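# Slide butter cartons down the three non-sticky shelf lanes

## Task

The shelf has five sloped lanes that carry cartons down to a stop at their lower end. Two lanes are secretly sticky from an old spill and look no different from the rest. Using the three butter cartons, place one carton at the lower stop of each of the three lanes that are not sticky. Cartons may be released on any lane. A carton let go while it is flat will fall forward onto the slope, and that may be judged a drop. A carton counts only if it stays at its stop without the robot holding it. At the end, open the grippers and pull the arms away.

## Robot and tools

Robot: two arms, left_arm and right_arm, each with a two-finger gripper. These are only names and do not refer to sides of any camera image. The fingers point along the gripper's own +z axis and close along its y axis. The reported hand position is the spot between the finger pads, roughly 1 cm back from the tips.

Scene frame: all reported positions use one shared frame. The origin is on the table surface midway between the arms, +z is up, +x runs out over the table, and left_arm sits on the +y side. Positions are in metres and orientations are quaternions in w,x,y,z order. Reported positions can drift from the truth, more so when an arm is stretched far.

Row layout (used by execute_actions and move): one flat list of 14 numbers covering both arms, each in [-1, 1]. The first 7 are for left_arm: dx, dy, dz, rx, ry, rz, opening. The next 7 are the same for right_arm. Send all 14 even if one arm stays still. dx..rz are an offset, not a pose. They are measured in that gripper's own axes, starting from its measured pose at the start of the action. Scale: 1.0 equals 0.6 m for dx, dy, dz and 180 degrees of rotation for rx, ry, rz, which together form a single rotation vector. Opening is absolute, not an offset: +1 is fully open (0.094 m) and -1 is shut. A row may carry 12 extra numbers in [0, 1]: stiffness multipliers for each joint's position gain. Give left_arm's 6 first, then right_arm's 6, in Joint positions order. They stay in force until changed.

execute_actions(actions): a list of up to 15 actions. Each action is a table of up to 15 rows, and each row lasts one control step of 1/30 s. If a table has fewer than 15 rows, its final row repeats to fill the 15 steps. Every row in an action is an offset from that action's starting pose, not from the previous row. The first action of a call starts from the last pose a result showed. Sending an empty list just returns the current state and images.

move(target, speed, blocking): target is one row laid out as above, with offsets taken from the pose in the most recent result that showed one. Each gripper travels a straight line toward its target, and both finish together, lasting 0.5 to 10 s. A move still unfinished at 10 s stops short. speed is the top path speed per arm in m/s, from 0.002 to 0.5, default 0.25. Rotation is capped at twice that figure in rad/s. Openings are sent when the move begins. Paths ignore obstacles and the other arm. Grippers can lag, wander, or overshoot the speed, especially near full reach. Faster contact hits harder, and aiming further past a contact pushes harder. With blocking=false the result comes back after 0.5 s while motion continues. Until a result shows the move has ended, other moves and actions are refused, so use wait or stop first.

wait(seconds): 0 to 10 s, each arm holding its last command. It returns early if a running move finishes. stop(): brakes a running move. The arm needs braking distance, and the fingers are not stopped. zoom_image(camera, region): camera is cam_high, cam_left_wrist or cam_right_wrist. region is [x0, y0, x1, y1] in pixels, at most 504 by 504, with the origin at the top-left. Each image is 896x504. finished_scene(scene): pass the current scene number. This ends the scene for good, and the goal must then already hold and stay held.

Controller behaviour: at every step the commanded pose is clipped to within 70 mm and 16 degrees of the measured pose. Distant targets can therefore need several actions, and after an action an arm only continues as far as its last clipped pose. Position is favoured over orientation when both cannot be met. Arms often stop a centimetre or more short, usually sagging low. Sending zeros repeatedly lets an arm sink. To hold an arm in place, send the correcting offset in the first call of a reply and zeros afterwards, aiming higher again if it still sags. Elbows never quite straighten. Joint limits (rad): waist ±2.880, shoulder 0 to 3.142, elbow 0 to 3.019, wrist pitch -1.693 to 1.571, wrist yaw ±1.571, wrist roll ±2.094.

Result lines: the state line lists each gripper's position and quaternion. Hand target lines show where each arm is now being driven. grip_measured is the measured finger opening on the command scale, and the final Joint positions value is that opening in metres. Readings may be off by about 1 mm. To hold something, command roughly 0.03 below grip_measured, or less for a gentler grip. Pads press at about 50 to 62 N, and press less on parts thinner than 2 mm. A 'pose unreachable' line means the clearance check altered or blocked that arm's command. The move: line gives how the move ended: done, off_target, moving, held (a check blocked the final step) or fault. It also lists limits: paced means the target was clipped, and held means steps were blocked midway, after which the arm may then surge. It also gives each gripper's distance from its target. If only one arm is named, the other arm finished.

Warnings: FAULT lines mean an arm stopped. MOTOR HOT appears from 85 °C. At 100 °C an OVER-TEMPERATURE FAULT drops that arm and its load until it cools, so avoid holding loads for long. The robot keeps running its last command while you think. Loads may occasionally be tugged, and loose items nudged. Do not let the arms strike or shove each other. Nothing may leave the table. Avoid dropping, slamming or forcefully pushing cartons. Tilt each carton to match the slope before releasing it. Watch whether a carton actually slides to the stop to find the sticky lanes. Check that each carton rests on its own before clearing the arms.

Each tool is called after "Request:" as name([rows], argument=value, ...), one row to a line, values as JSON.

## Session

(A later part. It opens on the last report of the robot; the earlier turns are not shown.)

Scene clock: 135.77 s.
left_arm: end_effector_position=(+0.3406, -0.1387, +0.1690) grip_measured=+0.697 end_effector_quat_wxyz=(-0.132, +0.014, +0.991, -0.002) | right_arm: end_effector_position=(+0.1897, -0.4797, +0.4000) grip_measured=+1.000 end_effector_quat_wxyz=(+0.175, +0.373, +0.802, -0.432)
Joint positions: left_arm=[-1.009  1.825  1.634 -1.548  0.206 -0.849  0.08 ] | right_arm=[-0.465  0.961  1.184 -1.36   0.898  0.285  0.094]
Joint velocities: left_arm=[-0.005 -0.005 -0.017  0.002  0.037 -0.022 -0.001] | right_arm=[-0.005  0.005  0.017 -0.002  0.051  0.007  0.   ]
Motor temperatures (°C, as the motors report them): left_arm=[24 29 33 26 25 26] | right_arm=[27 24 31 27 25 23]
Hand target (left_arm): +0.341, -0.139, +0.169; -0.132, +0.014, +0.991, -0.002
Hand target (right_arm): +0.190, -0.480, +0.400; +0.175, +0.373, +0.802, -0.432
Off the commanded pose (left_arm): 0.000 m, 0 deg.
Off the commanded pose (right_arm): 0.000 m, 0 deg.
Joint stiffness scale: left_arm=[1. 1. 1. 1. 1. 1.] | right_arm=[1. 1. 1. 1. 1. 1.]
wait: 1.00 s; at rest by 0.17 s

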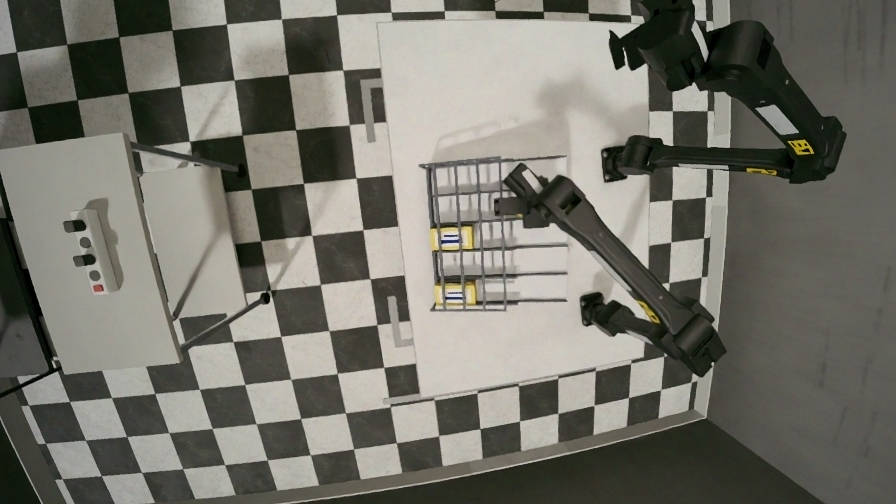

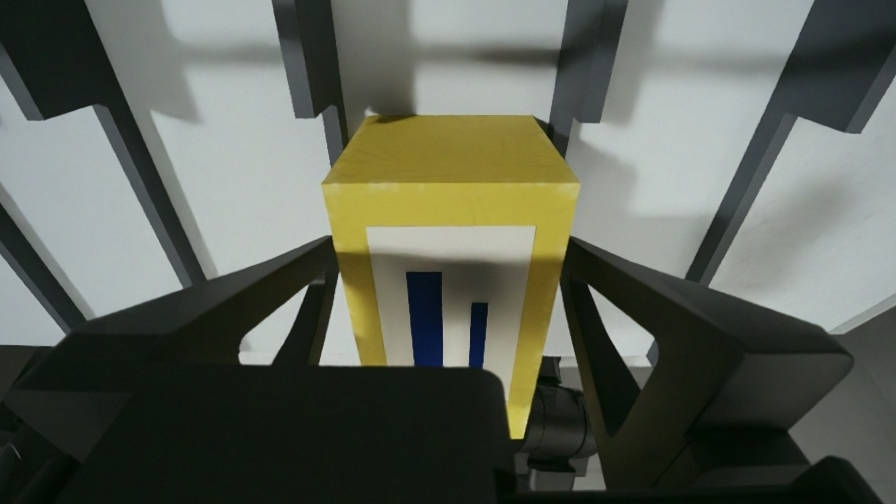

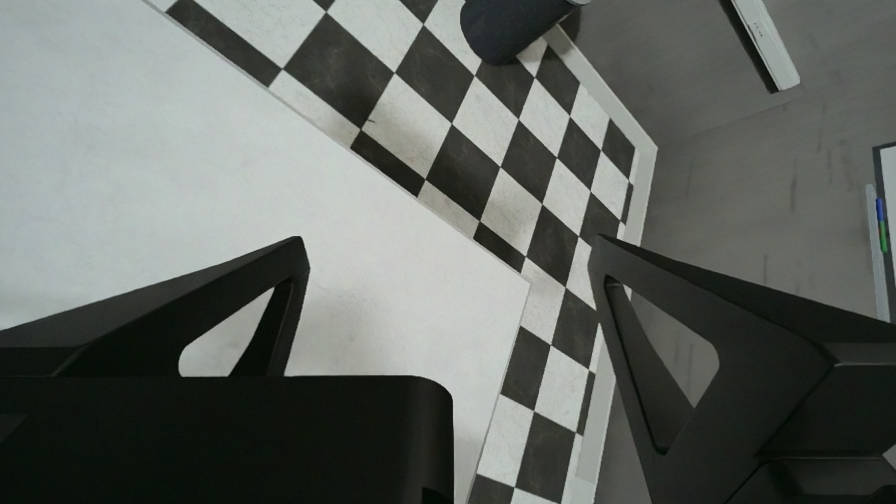

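Sticky; go to last lane.

Request:
move(target=[0,0,0,0,0,0,0.29,0,0,0,0,0,0,1])

Request:
move(target=[0.04,0,-0.1,0,0,0,0.29,0,0,0,0,0,0,1], speed=0.08)

Request:
move(target=[0,-0.175,-0.04,0.02,-0.02,0,0.29,0,0,0,0,0,0,1], speed=0.08)

Scene clock: 139.37 s.
left_arm: end_effector_position=(+0.3405, -0.1389, +0.1690) grip_measured=+0.331 end_effector_quat_wxyz=(-0.132, +0.014, +0.991, -0.003) | right_arm: end_effector_position=(+0.1897, -0.4797, +0.4000) grip_measured=+1.000 end_effector_quat_wxyz=(+0.175, +0.373, +0.802, -0.432)
Joint positions: left_arm=[-1.009  1.825  1.634 -1.548  0.207 -0.849  0.063] | right_arm=[-0.465  0.961  1.184 -1.36   0.898  0.285  0.094]
Joint velocities: left_arm=[ 0.015 -0.005  0.002 -0.002  0.037  0.022 -0.   ] | right_arm=[-0.005  0.005 -0.002 -0.012 -0.037 -0.022  0.   ]
Motor temperatures (°C, as the motors report them): left_arm=[24 29 33 26 25 26] | right_arm=[27 24 31 27 25 23]
Hand target (left_arm): +0.341, -0.139, +0.169; -0.132, +0.014, +0.991, -0.002
Hand target (right_arm): +0.190, -0.480, +0.400; +0.175, +0.373, +0.802, -0.432
Off the commanded pose (left_arm): 0.000 m, 0 deg.
Off the commanded pose (right_arm): 0.000 m, 0 deg.
Joint stiffness scale: left_arm=[1. 1. 1. 1. 1. 1.] | right_arm=[1. 1. 1. 1. 1. 1.]
move: done

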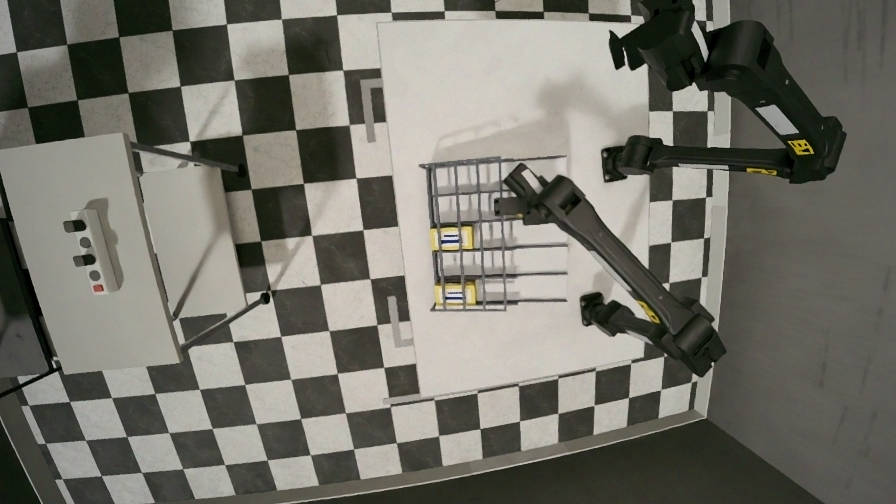

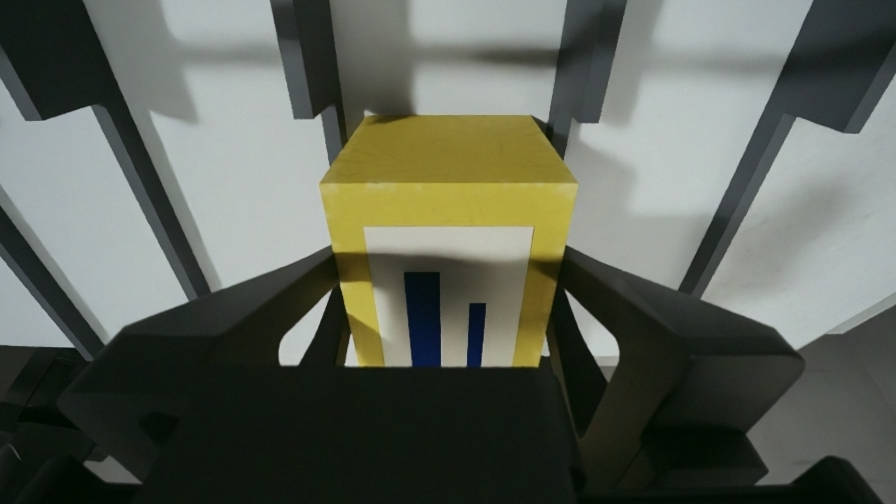

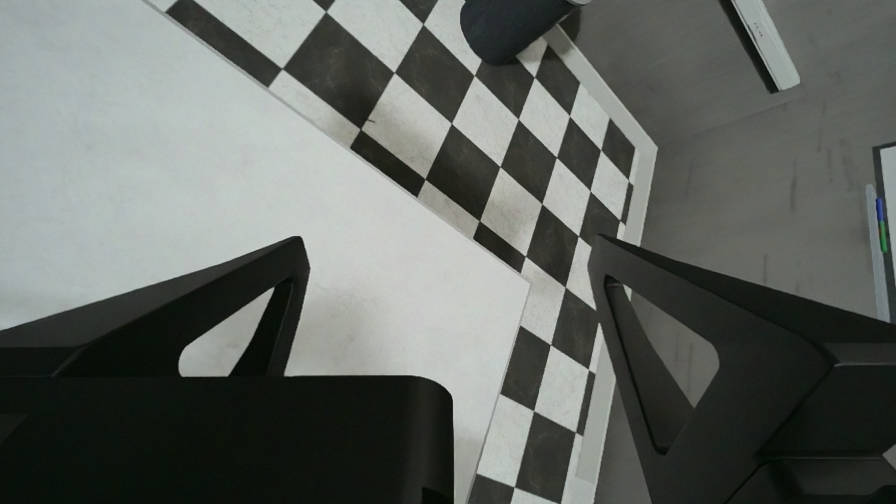

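Scene clock: 140.63 s.
left_arm: end_effector_position=(+0.3278, -0.1264, +0.1951) grip_measured=+0.331 end_effector_quat_wxyz=(-0.149, +0.013, +0.988, +0.020) | right_arm: end_effector_position=(+0.1897, -0.4797, +0.4000) grip_measured=+1.000 end_effector_quat_wxyz=(+0.175, +0.373, +0.802, -0.432)
Joint positions: left_arm=[-1.014  1.804  1.667 -1.658  0.205 -0.85   0.063] | right_arm=[-0.465  0.961  1.184 -1.36   0.898  0.285  0.094]
Joint velocities: left_arm=[-0.005 -0.005 -0.017  0.012  0.037 -0.051 -0.001] | right_arm=[ 0.005 -0.005 -0.002  0.002  0.007 -0.051  0.   ]
Motor temperatures (°C, as the motors report them): left_arm=[24 29 33 26 25 26] | right_arm=[27 24 31 27 25 23]
Hand target (left_arm): +0.332, -0.137, +0.233; -0.129, +0.013, +0.992, -0.007
Hand target (right_arm): +0.190, -0.480, +0.400; +0.175, +0.373, +0.802, -0.432
Off the commanded pose (left_arm): 0.040 m, 3 deg.
Off the commanded pose (right_arm): 0.000 m, 0 deg.
Joint stiffness scale: left_arm=[1. 1. 1. 1. 1. 1.] | right_arm=[1. 1. 1. 1. 1. 1.]
joint sent to its limit (left arm) — the command would take joint 4 (wrist pitch) past its lower limit, so that joint was sent only as far as its limit.
move: off_target (left_arm)

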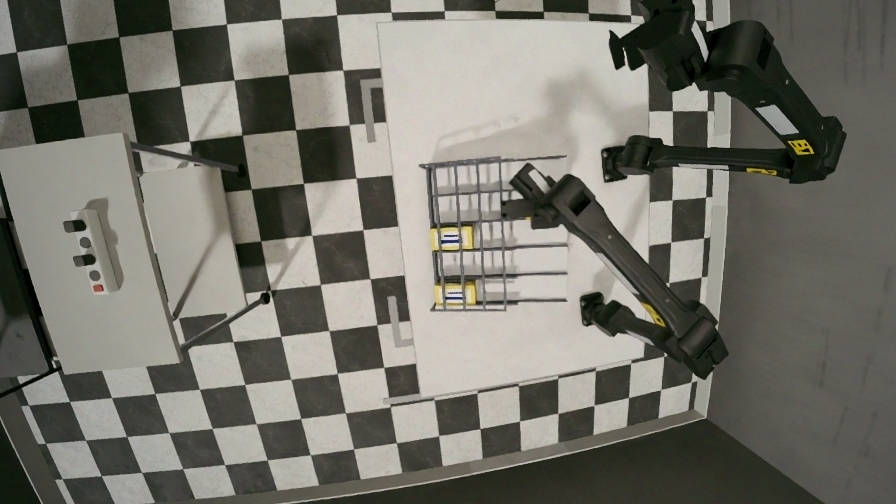

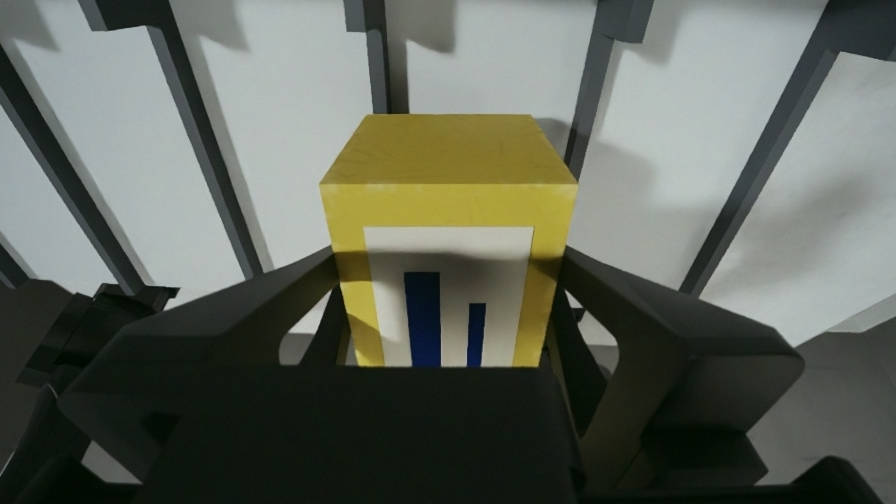

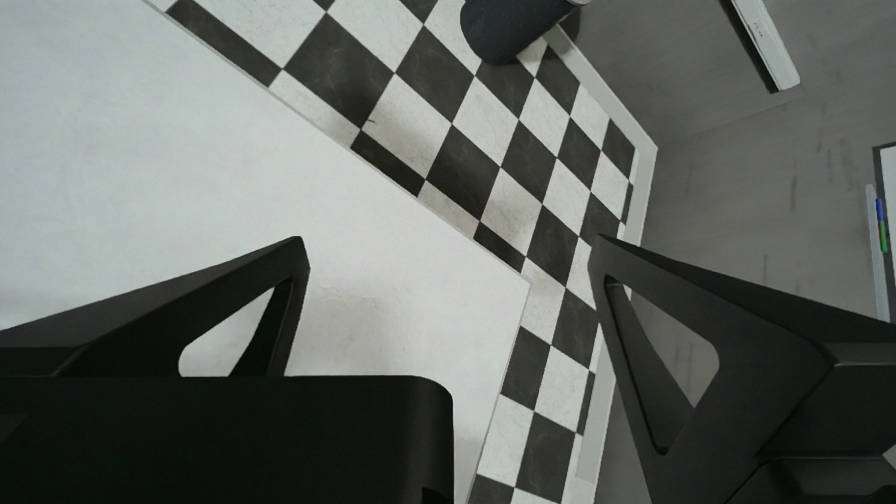

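Scene clock: 142.33 s.
left_arm: end_effector_position=(+0.3272, -0.2147, +0.1874) grip_measured=+0.331 end_effector_quat_wxyz=(-0.133, +0.010, +0.991, +0.012) | right_arm: end_effector_position=(+0.1897, -0.4797, +0.4000) grip_measured=+1.000 end_effector_quat_wxyz=(+0.175, +0.373, +0.802, -0.432)
Joint positions: left_arm=[-1.11   1.979  1.913 -1.674  0.208 -0.958  0.063] | right_arm=[-0.465  0.961  1.184 -1.36   0.898  0.285  0.094]
Joint velocities: left_arm=[-0.015 -0.005  0.007 -0.007 -0.007 -0.037 -0.001] | right_arm=[-0.005  0.005 -0.007 -0.022 -0.007  0.007  0.   ]
Motor temperatures (°C, as the motors report them): left_arm=[24 29 33 26 25 26] | right_arm=[27 24 31 27 25 23]
Hand target (left_arm): +0.330, -0.231, +0.214; -0.118, +0.009, +0.993, -0.014
Hand target (right_arm): +0.190, -0.480, +0.400; +0.175, +0.373, +0.802, -0.432
Off the commanded pose (left_arm): 0.032 m, 3 deg.
Off the commanded pose (right_arm): 0.000 m, 0 deg.
Joint stiffness scale: left_arm=[1. 1. 1. 1. 1. 1.] | right_arm=[1. 1. 1. 1. 1. 1.]
joint sent to its limit (left arm) — the command would take joint 4 (wrist pitch) past its lower limit, so that joint was sent only as far as its limit.
move: off_target (left_arm)

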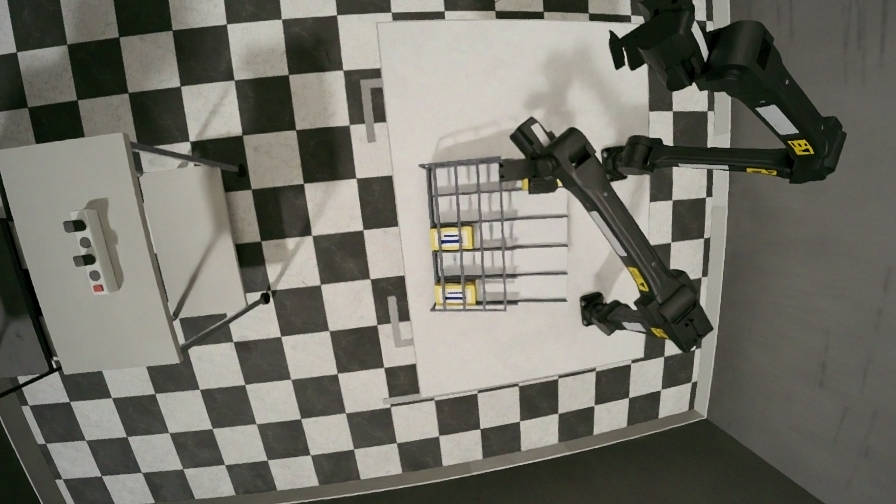

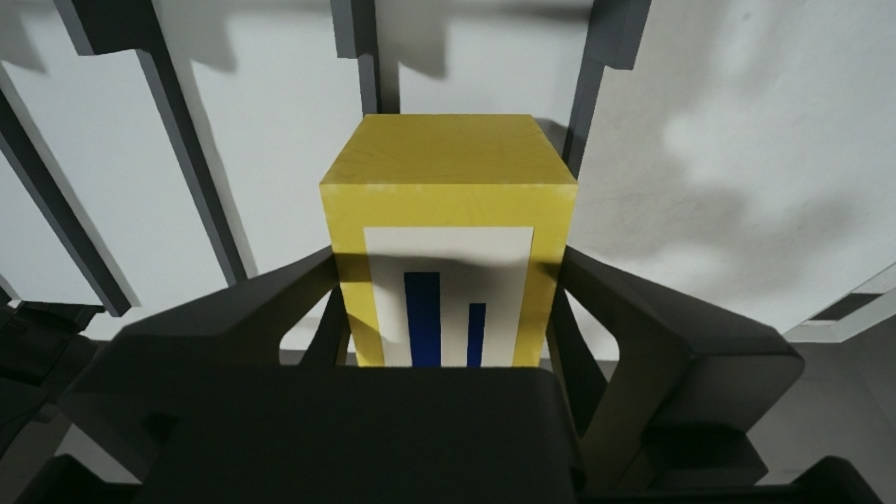

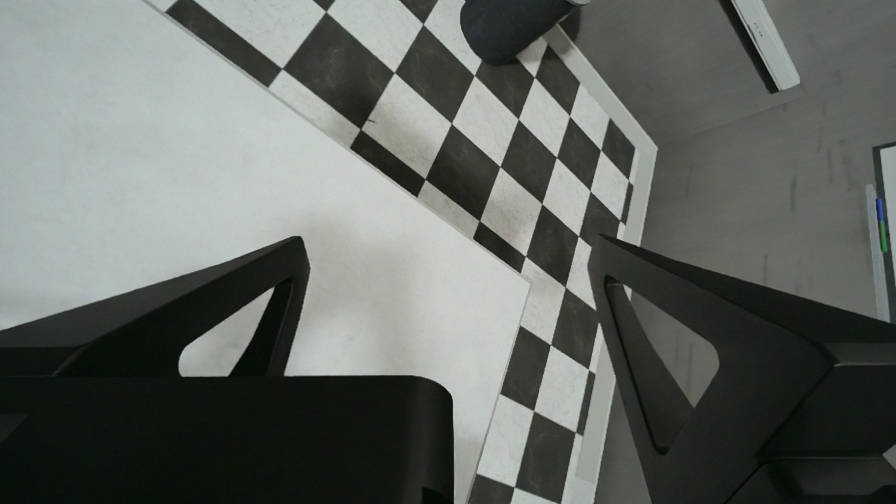

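Request:
move(target=[-0.01,-0.045,-0.04,0.015,-0.01,0,0.29,0,0,0,0,0,0,1], speed=0.04)

Request:
move(target=[0,0,0.05,0,0,0,0.29,0,0,0,0,0,0,1], speed=0.03)

Scene clock: 145.83 s.
left_arm: end_effector_position=(+0.3345, -0.2246, +0.1813) grip_measured=+0.331 end_effector_quat_wxyz=(-0.129, +0.007, +0.991, +0.011) | right_arm: end_effector_position=(+0.1897, -0.4797, +0.4000) grip_measured=+1.000 end_effector_quat_wxyz=(+0.175, +0.373, +0.802, -0.432)
Joint positions: left_arm=[-1.11   2.013  1.953 -1.674  0.204 -0.964  0.063] | right_arm=[-0.465  0.961  1.184 -1.36   0.898  0.285  0.094]
Joint velocities: left_arm=[-0.015 -0.005  0.007  0.007 -0.037  0.007 -0.   ] | right_arm=[ 0.005 -0.024  0.007  0.002  0.007  0.007  0.   ]
Motor temperatures (°C, as the motors report them): left_arm=[24 30 34 26 25 26] | right_arm=[27 24 31 27 25 23]
Hand target (left_arm): +0.338, -0.241, +0.208; -0.115, +0.006, +0.993, -0.015
Hand target (right_arm): +0.190, -0.480, +0.400; +0.175, +0.373, +0.802, -0.432
Off the commanded pose (left_arm): 0.033 m, 3 deg.
Off the commanded pose (right_arm): 0.000 m, 0 deg.
Joint stiffness scale: left_arm=[1. 1. 1. 1. 1. 1.] | right_arm=[1. 1. 1. 1. 1. 1.]
joint sent to its limit (left arm) — the command would take joint 4 (wrist pitch) past its lower limit, so that joint was sent only as far as its limit.
move: off_target (left_arm)

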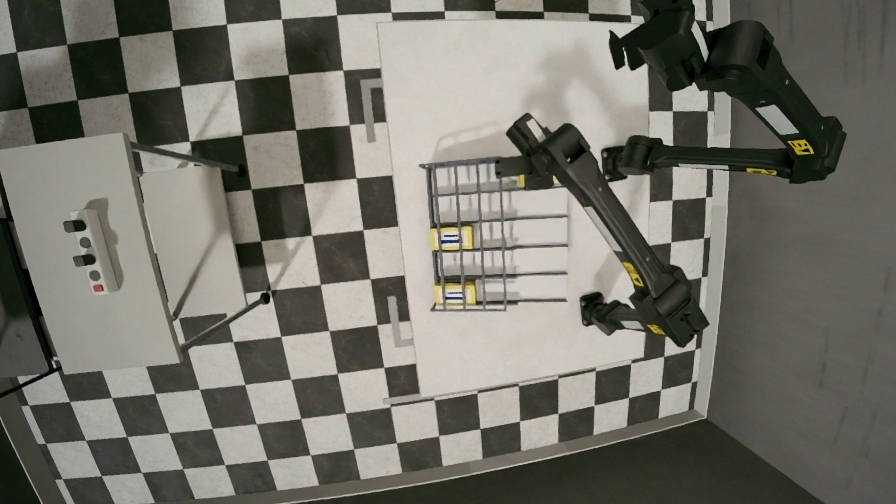

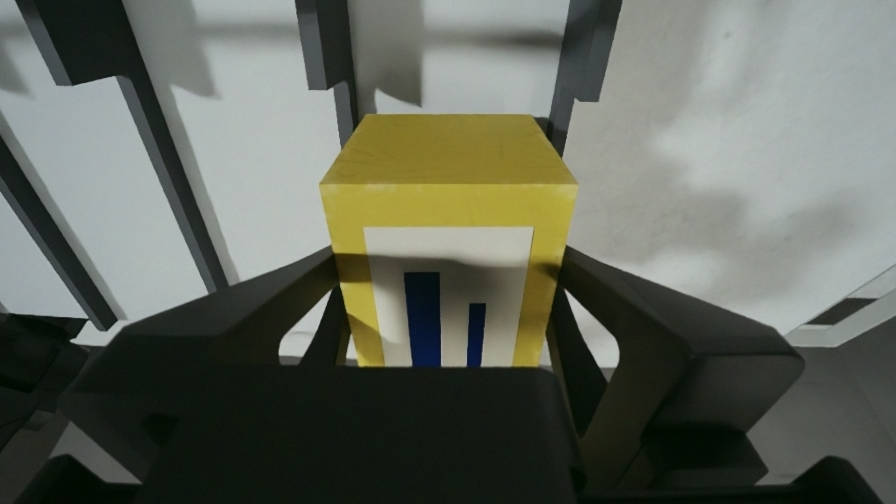

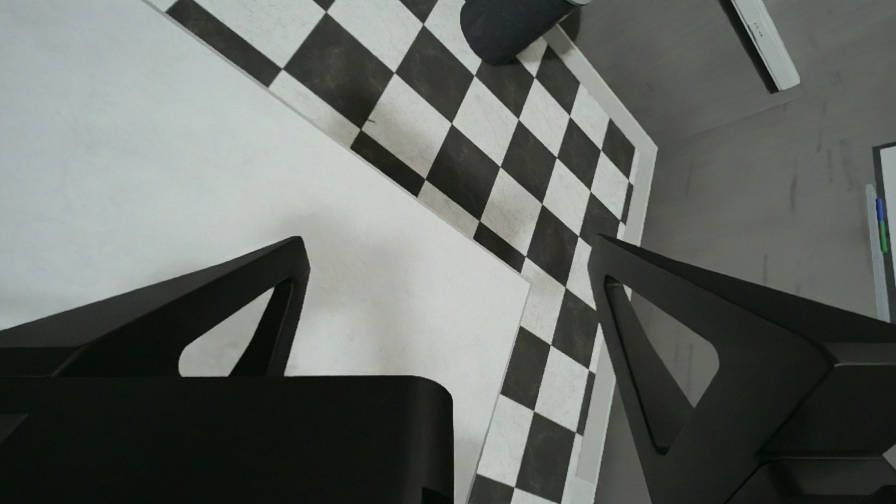

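Scene clock: 147.07 s.
left_arm: end_effector_position=(+0.3335, -0.2235, +0.1695) grip_measured=+0.331 end_effector_quat_wxyz=(-0.123, +0.009, +0.992, +0.000) | right_arm: end_effector_position=(+0.1897, -0.4797, +0.4000) grip_measured=+1.000 end_effector_quat_wxyz=(+0.175, +0.373, +0.802, -0.432)
Joint positions: left_arm=[-1.11   1.993  1.892 -1.608  0.205 -0.964  0.063] | right_arm=[-0.465  0.961  1.184 -1.36   0.898  0.285  0.094]
Joint velocities: left_arm=[-0.005 -0.015 -0.002 -0.002 -0.037 -0.022  0.   ] | right_arm=[-0.005 -0.005 -0.017  0.002 -0.022 -0.007  0.   ]
Motor temperatures (°C, as the motors report them): left_arm=[24 30 34 26 25 26] | right_arm=[27 24 31 27 25 23]
Hand target (left_arm): +0.326, -0.224, +0.153; -0.130, +0.007, +0.991, +0.011
Hand target (right_arm): +0.190, -0.480, +0.400; +0.175, +0.373, +0.802, -0.432
Off the commanded pose (left_arm): 0.018 m, 1 deg.
Off the commanded pose (right_arm): 0.000 m, 0 deg.
Joint stiffness scale: left_arm=[1. 1. 1. 1. 1. 1.] | right_arm=[1. 1. 1. 1. 1. 1.]
move: off_target (left_arm)

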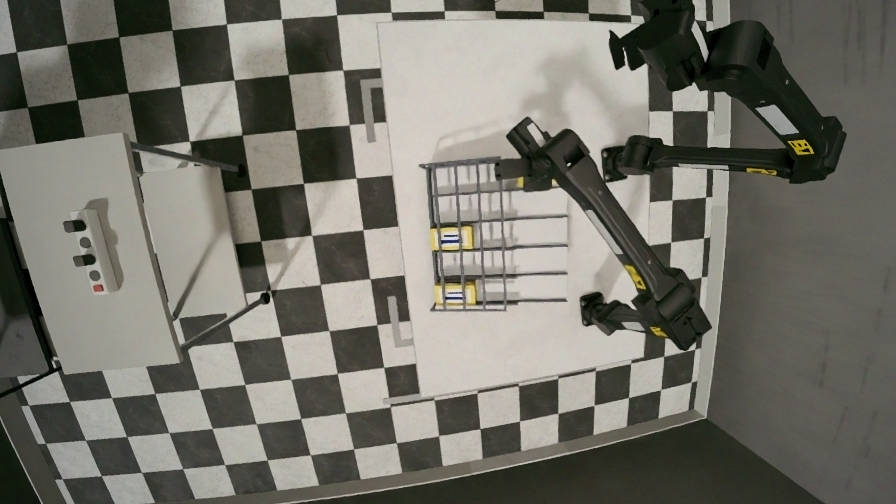

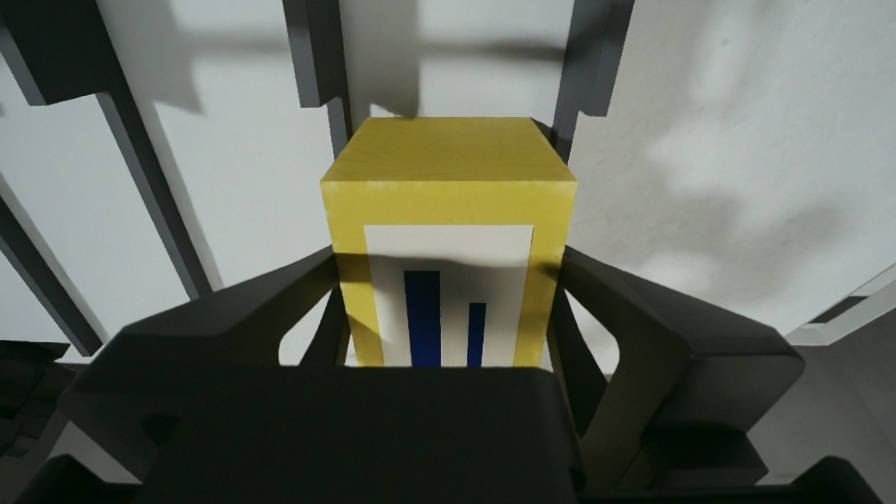

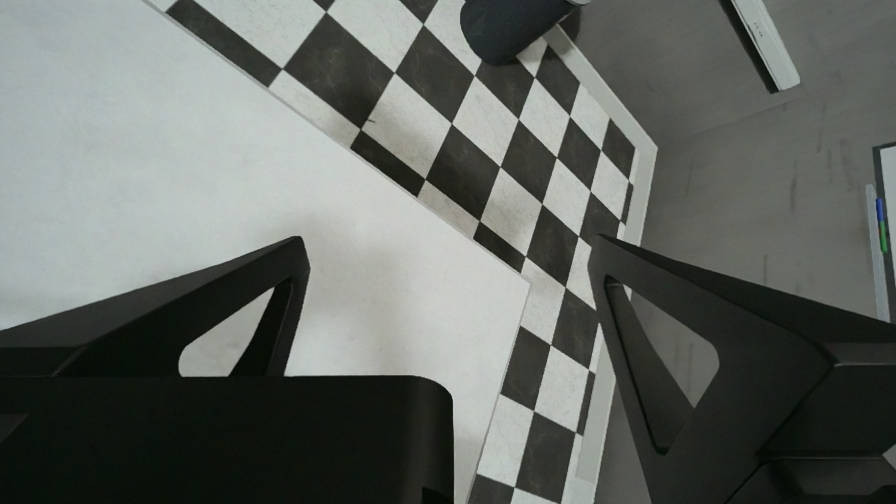

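Request:
move(target=[0,0,0,0,0,0,0.7,0,0,0,0,0,0,1])

Request:
wait(seconds=1)

Request:
move(target=[0.1,0.3,-0.2,0,-0.08,0,1,0,0,0,0,0,0,1])

Scene clock: 150.97 s.
left_arm: end_effector_position=(+0.3337, -0.2234, +0.1699) grip_measured=+0.697 end_effector_quat_wxyz=(-0.123, +0.008, +0.992, +0.000) | right_arm: end_effector_position=(+0.1897, -0.4797, +0.4000) grip_measured=+1.000 end_effector_quat_wxyz=(+0.175, +0.373, +0.802, -0.432)
Joint positions: left_arm=[-1.109  1.992  1.892 -1.608  0.205 -0.964  0.08 ] | right_arm=[-0.465  0.961  1.184 -1.36   0.898  0.285  0.094]
Joint velocities: left_arm=[-0.005 -0.015 -0.017 -0.002  0.022  0.007 -0.   ] | right_arm=[-0.005  0.015 -0.017  0.002  0.037 -0.007  0.   ]
Motor temperatures (°C, as the motors report them): left_arm=[24 30 33 26 25 26] | right_arm=[27 24 31 27 25 23]
Hand target (left_arm): +0.333, -0.224, +0.169; -0.123, +0.009, +0.992, +0.000
Hand target (right_arm): +0.190, -0.480, +0.400; +0.175, +0.373, +0.802, -0.432
Off the commanded pose (left_arm): 0.000 m, 0 deg.
Off the commanded pose (right_arm): 0.000 m, 0 deg.
Joint stiffness scale: left_arm=[1. 1. 1. 1. 1. 1.] | right_arm=[1. 1. 1. 1. 1. 1.]
move: done

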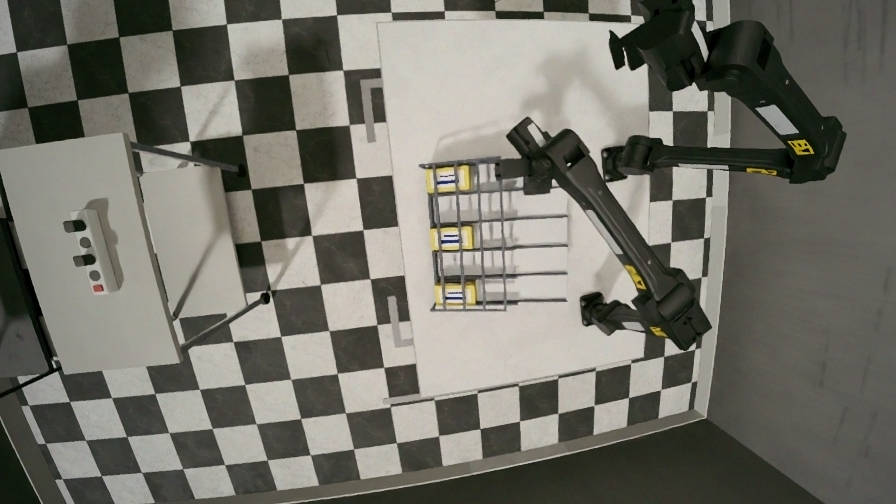

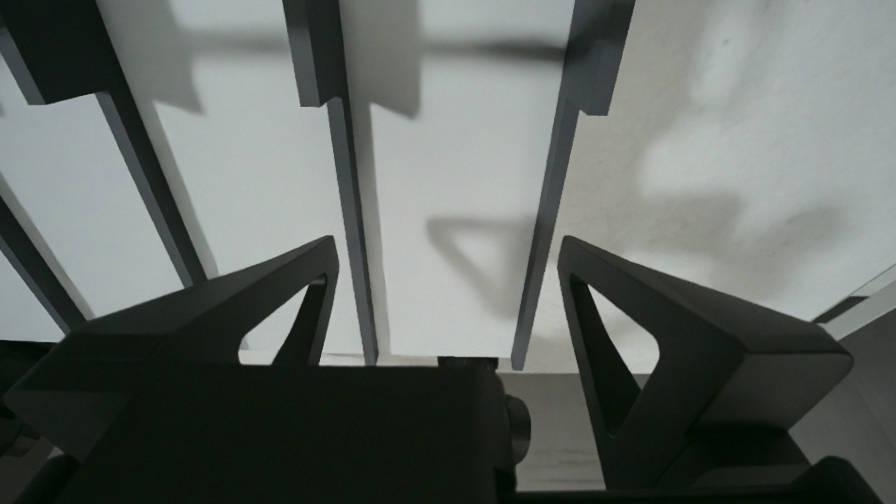

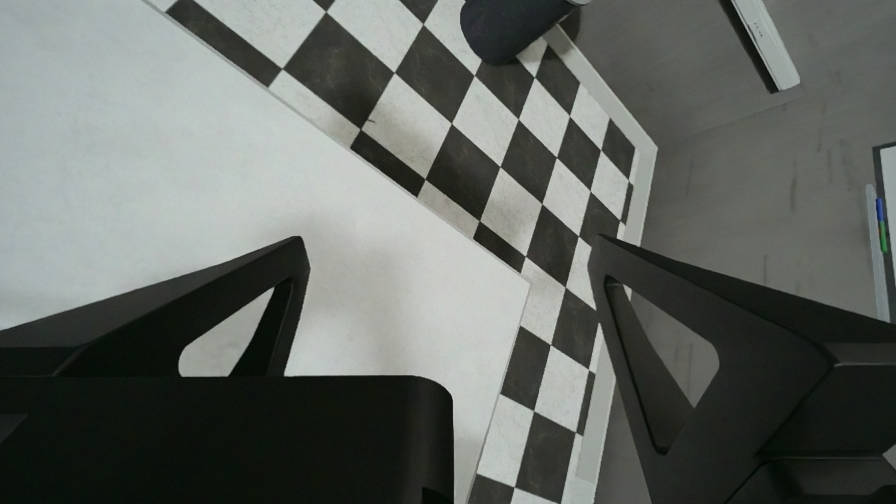

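Scene clock: 151.97 s.
left_arm: end_effector_position=(+0.3337, -0.2234, +0.1699) grip_measured=+0.697 end_effector_quat_wxyz=(-0.123, +0.008, +0.992, +0.000) | right_arm: end_effector_position=(+0.1897, -0.4797, +0.4000) grip_measured=+1.000 end_effector_quat_wxyz=(+0.175, +0.373, +0.802, -0.432)
Joint positions: left_arm=[-1.109  1.992  1.892 -1.608  0.205 -0.964  0.08 ] | right_arm=[-0.465  0.961  1.184 -1.36   0.898  0.285  0.094]
Joint velocities: left_arm=[ 0.024 -0.005 -0.017  0.012  0.037 -0.007 -0.001] | right_arm=[-0.005 -0.015  0.007 -0.012  0.022 -0.066  0.   ]
Motor temperatures (°C, as the motors report them): left_arm=[24 30 33 26 25 26] | right_arm=[27 24 31 27 25 23]
Hand target (left_arm): +0.333, -0.224, +0.169; -0.123, +0.009, +0.992, +0.000
Hand target (right_arm): +0.190, -0.480, +0.400; +0.175, +0.373, +0.802, -0.432
Off the commanded pose (left_arm): 0.000 m, 0 deg.
Off the commanded pose (right_arm): 0.000 m, 0 deg.
Joint stiffness scale: left_arm=[1. 1. 1. 1. 1. 1.] | right_arm=[1. 1. 1. 1. 1. 1.]
wait: 1.00 s; at rest by 0.17 s

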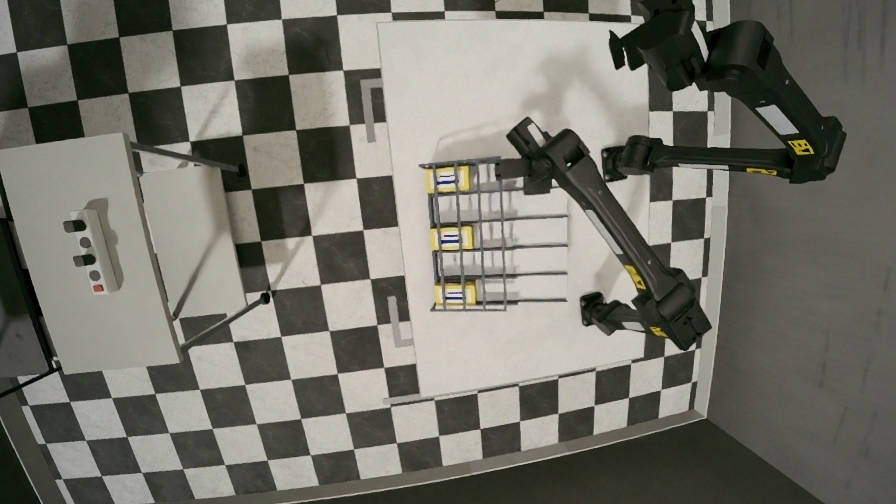

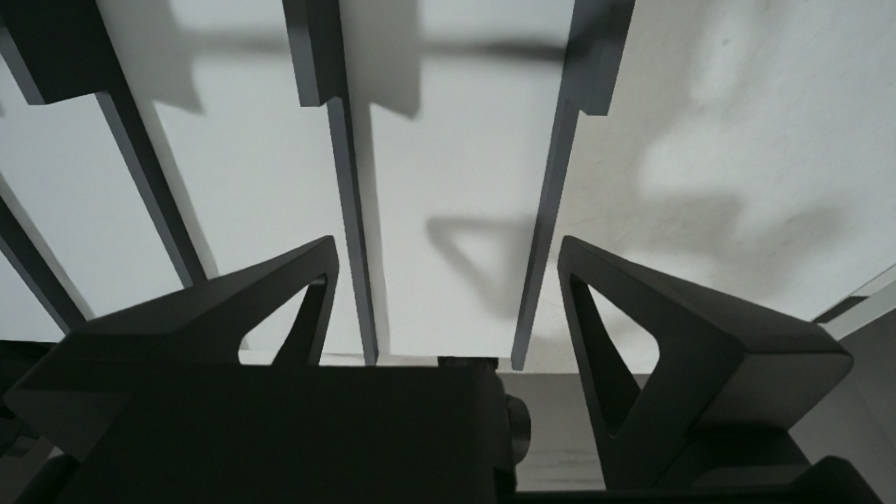

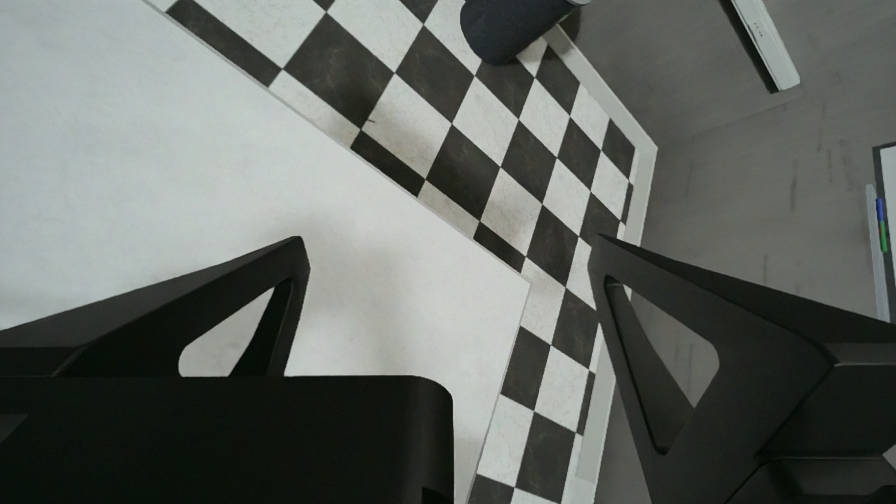

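Scene clock: 153.30 s.
left_arm: end_effector_position=(+0.3094, -0.0486, +0.3168) grip_measured=+1.000 end_effector_quat_wxyz=(+0.017, +0.002, +1.000, -0.020) | right_arm: end_effector_position=(+0.1897, -0.4797, +0.4000) grip_measured=+1.000 end_effector_quat_wxyz=(+0.175, +0.373, +0.802, -0.432)
Joint positions: left_arm=[-1.017  1.429  1.554 -1.643 -0.001 -0.898  0.094] | right_arm=[-0.465  0.961  1.184 -1.36   0.898  0.285  0.094]
Joint velocities: left_arm=[-0.015  0.005 -0.012 -0.027 -0.051  0.022  0.   ] | right_arm=[-0.005 -0.005 -0.012  0.007  0.051 -0.081  0.   ]
Motor temperatures (°C, as the motors report them): left_arm=[24 30 33 26 25 26] | right_arm=[27 24 31 27 25 23]
Hand target (left_arm): +0.309, -0.043, +0.304; +0.003, +0.008, +1.000, -0.001
Hand target (right_arm): +0.190, -0.480, +0.400; +0.175, +0.373, +0.802, -0.432
Off the commanded pose (left_arm): 0.017 m, 3 deg.
Off the commanded pose (right_arm): 0.000 m, 0 deg.
Joint stiffness scale: left_arm=[1. 1. 1. 1. 1. 1.] | right_arm=[1. 1. 1. 1. 1. 1.]
move: off_target (left_arm)

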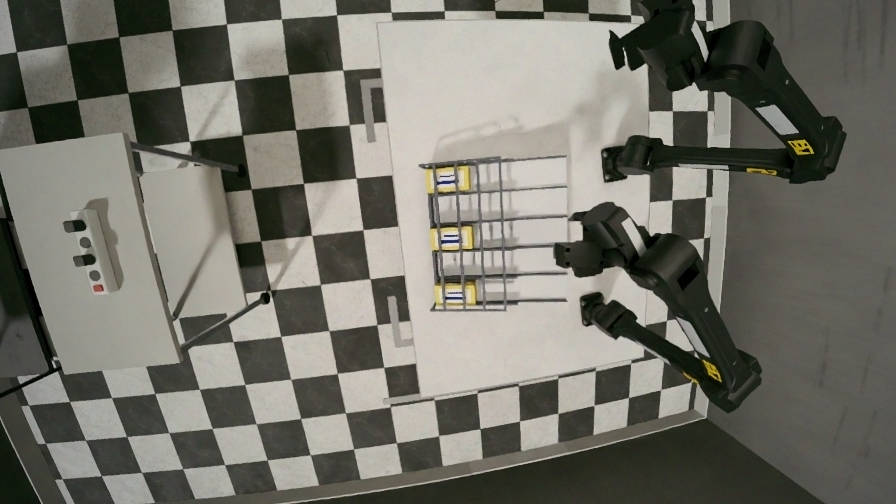

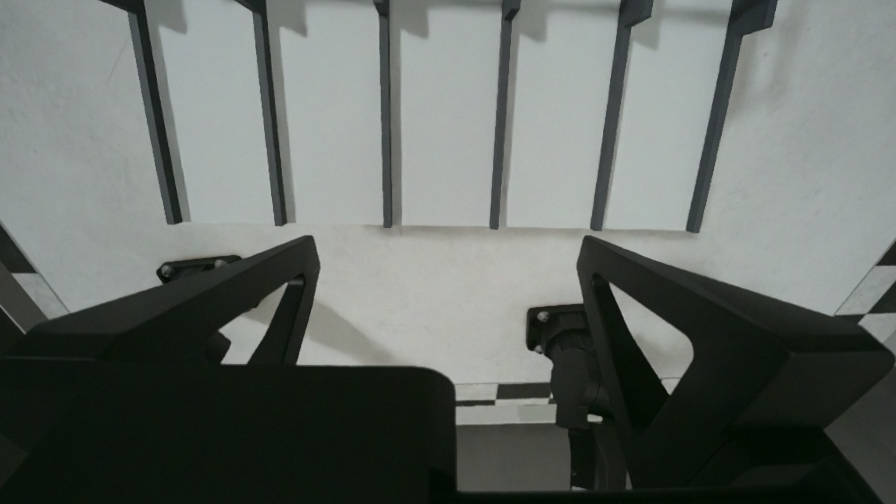

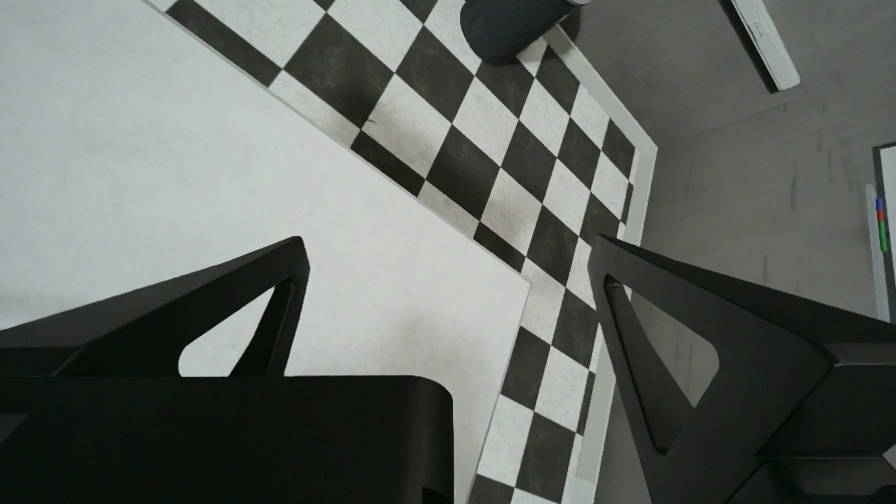

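Request:
finished_scene(scene=1)

The scene is finished: the task was done.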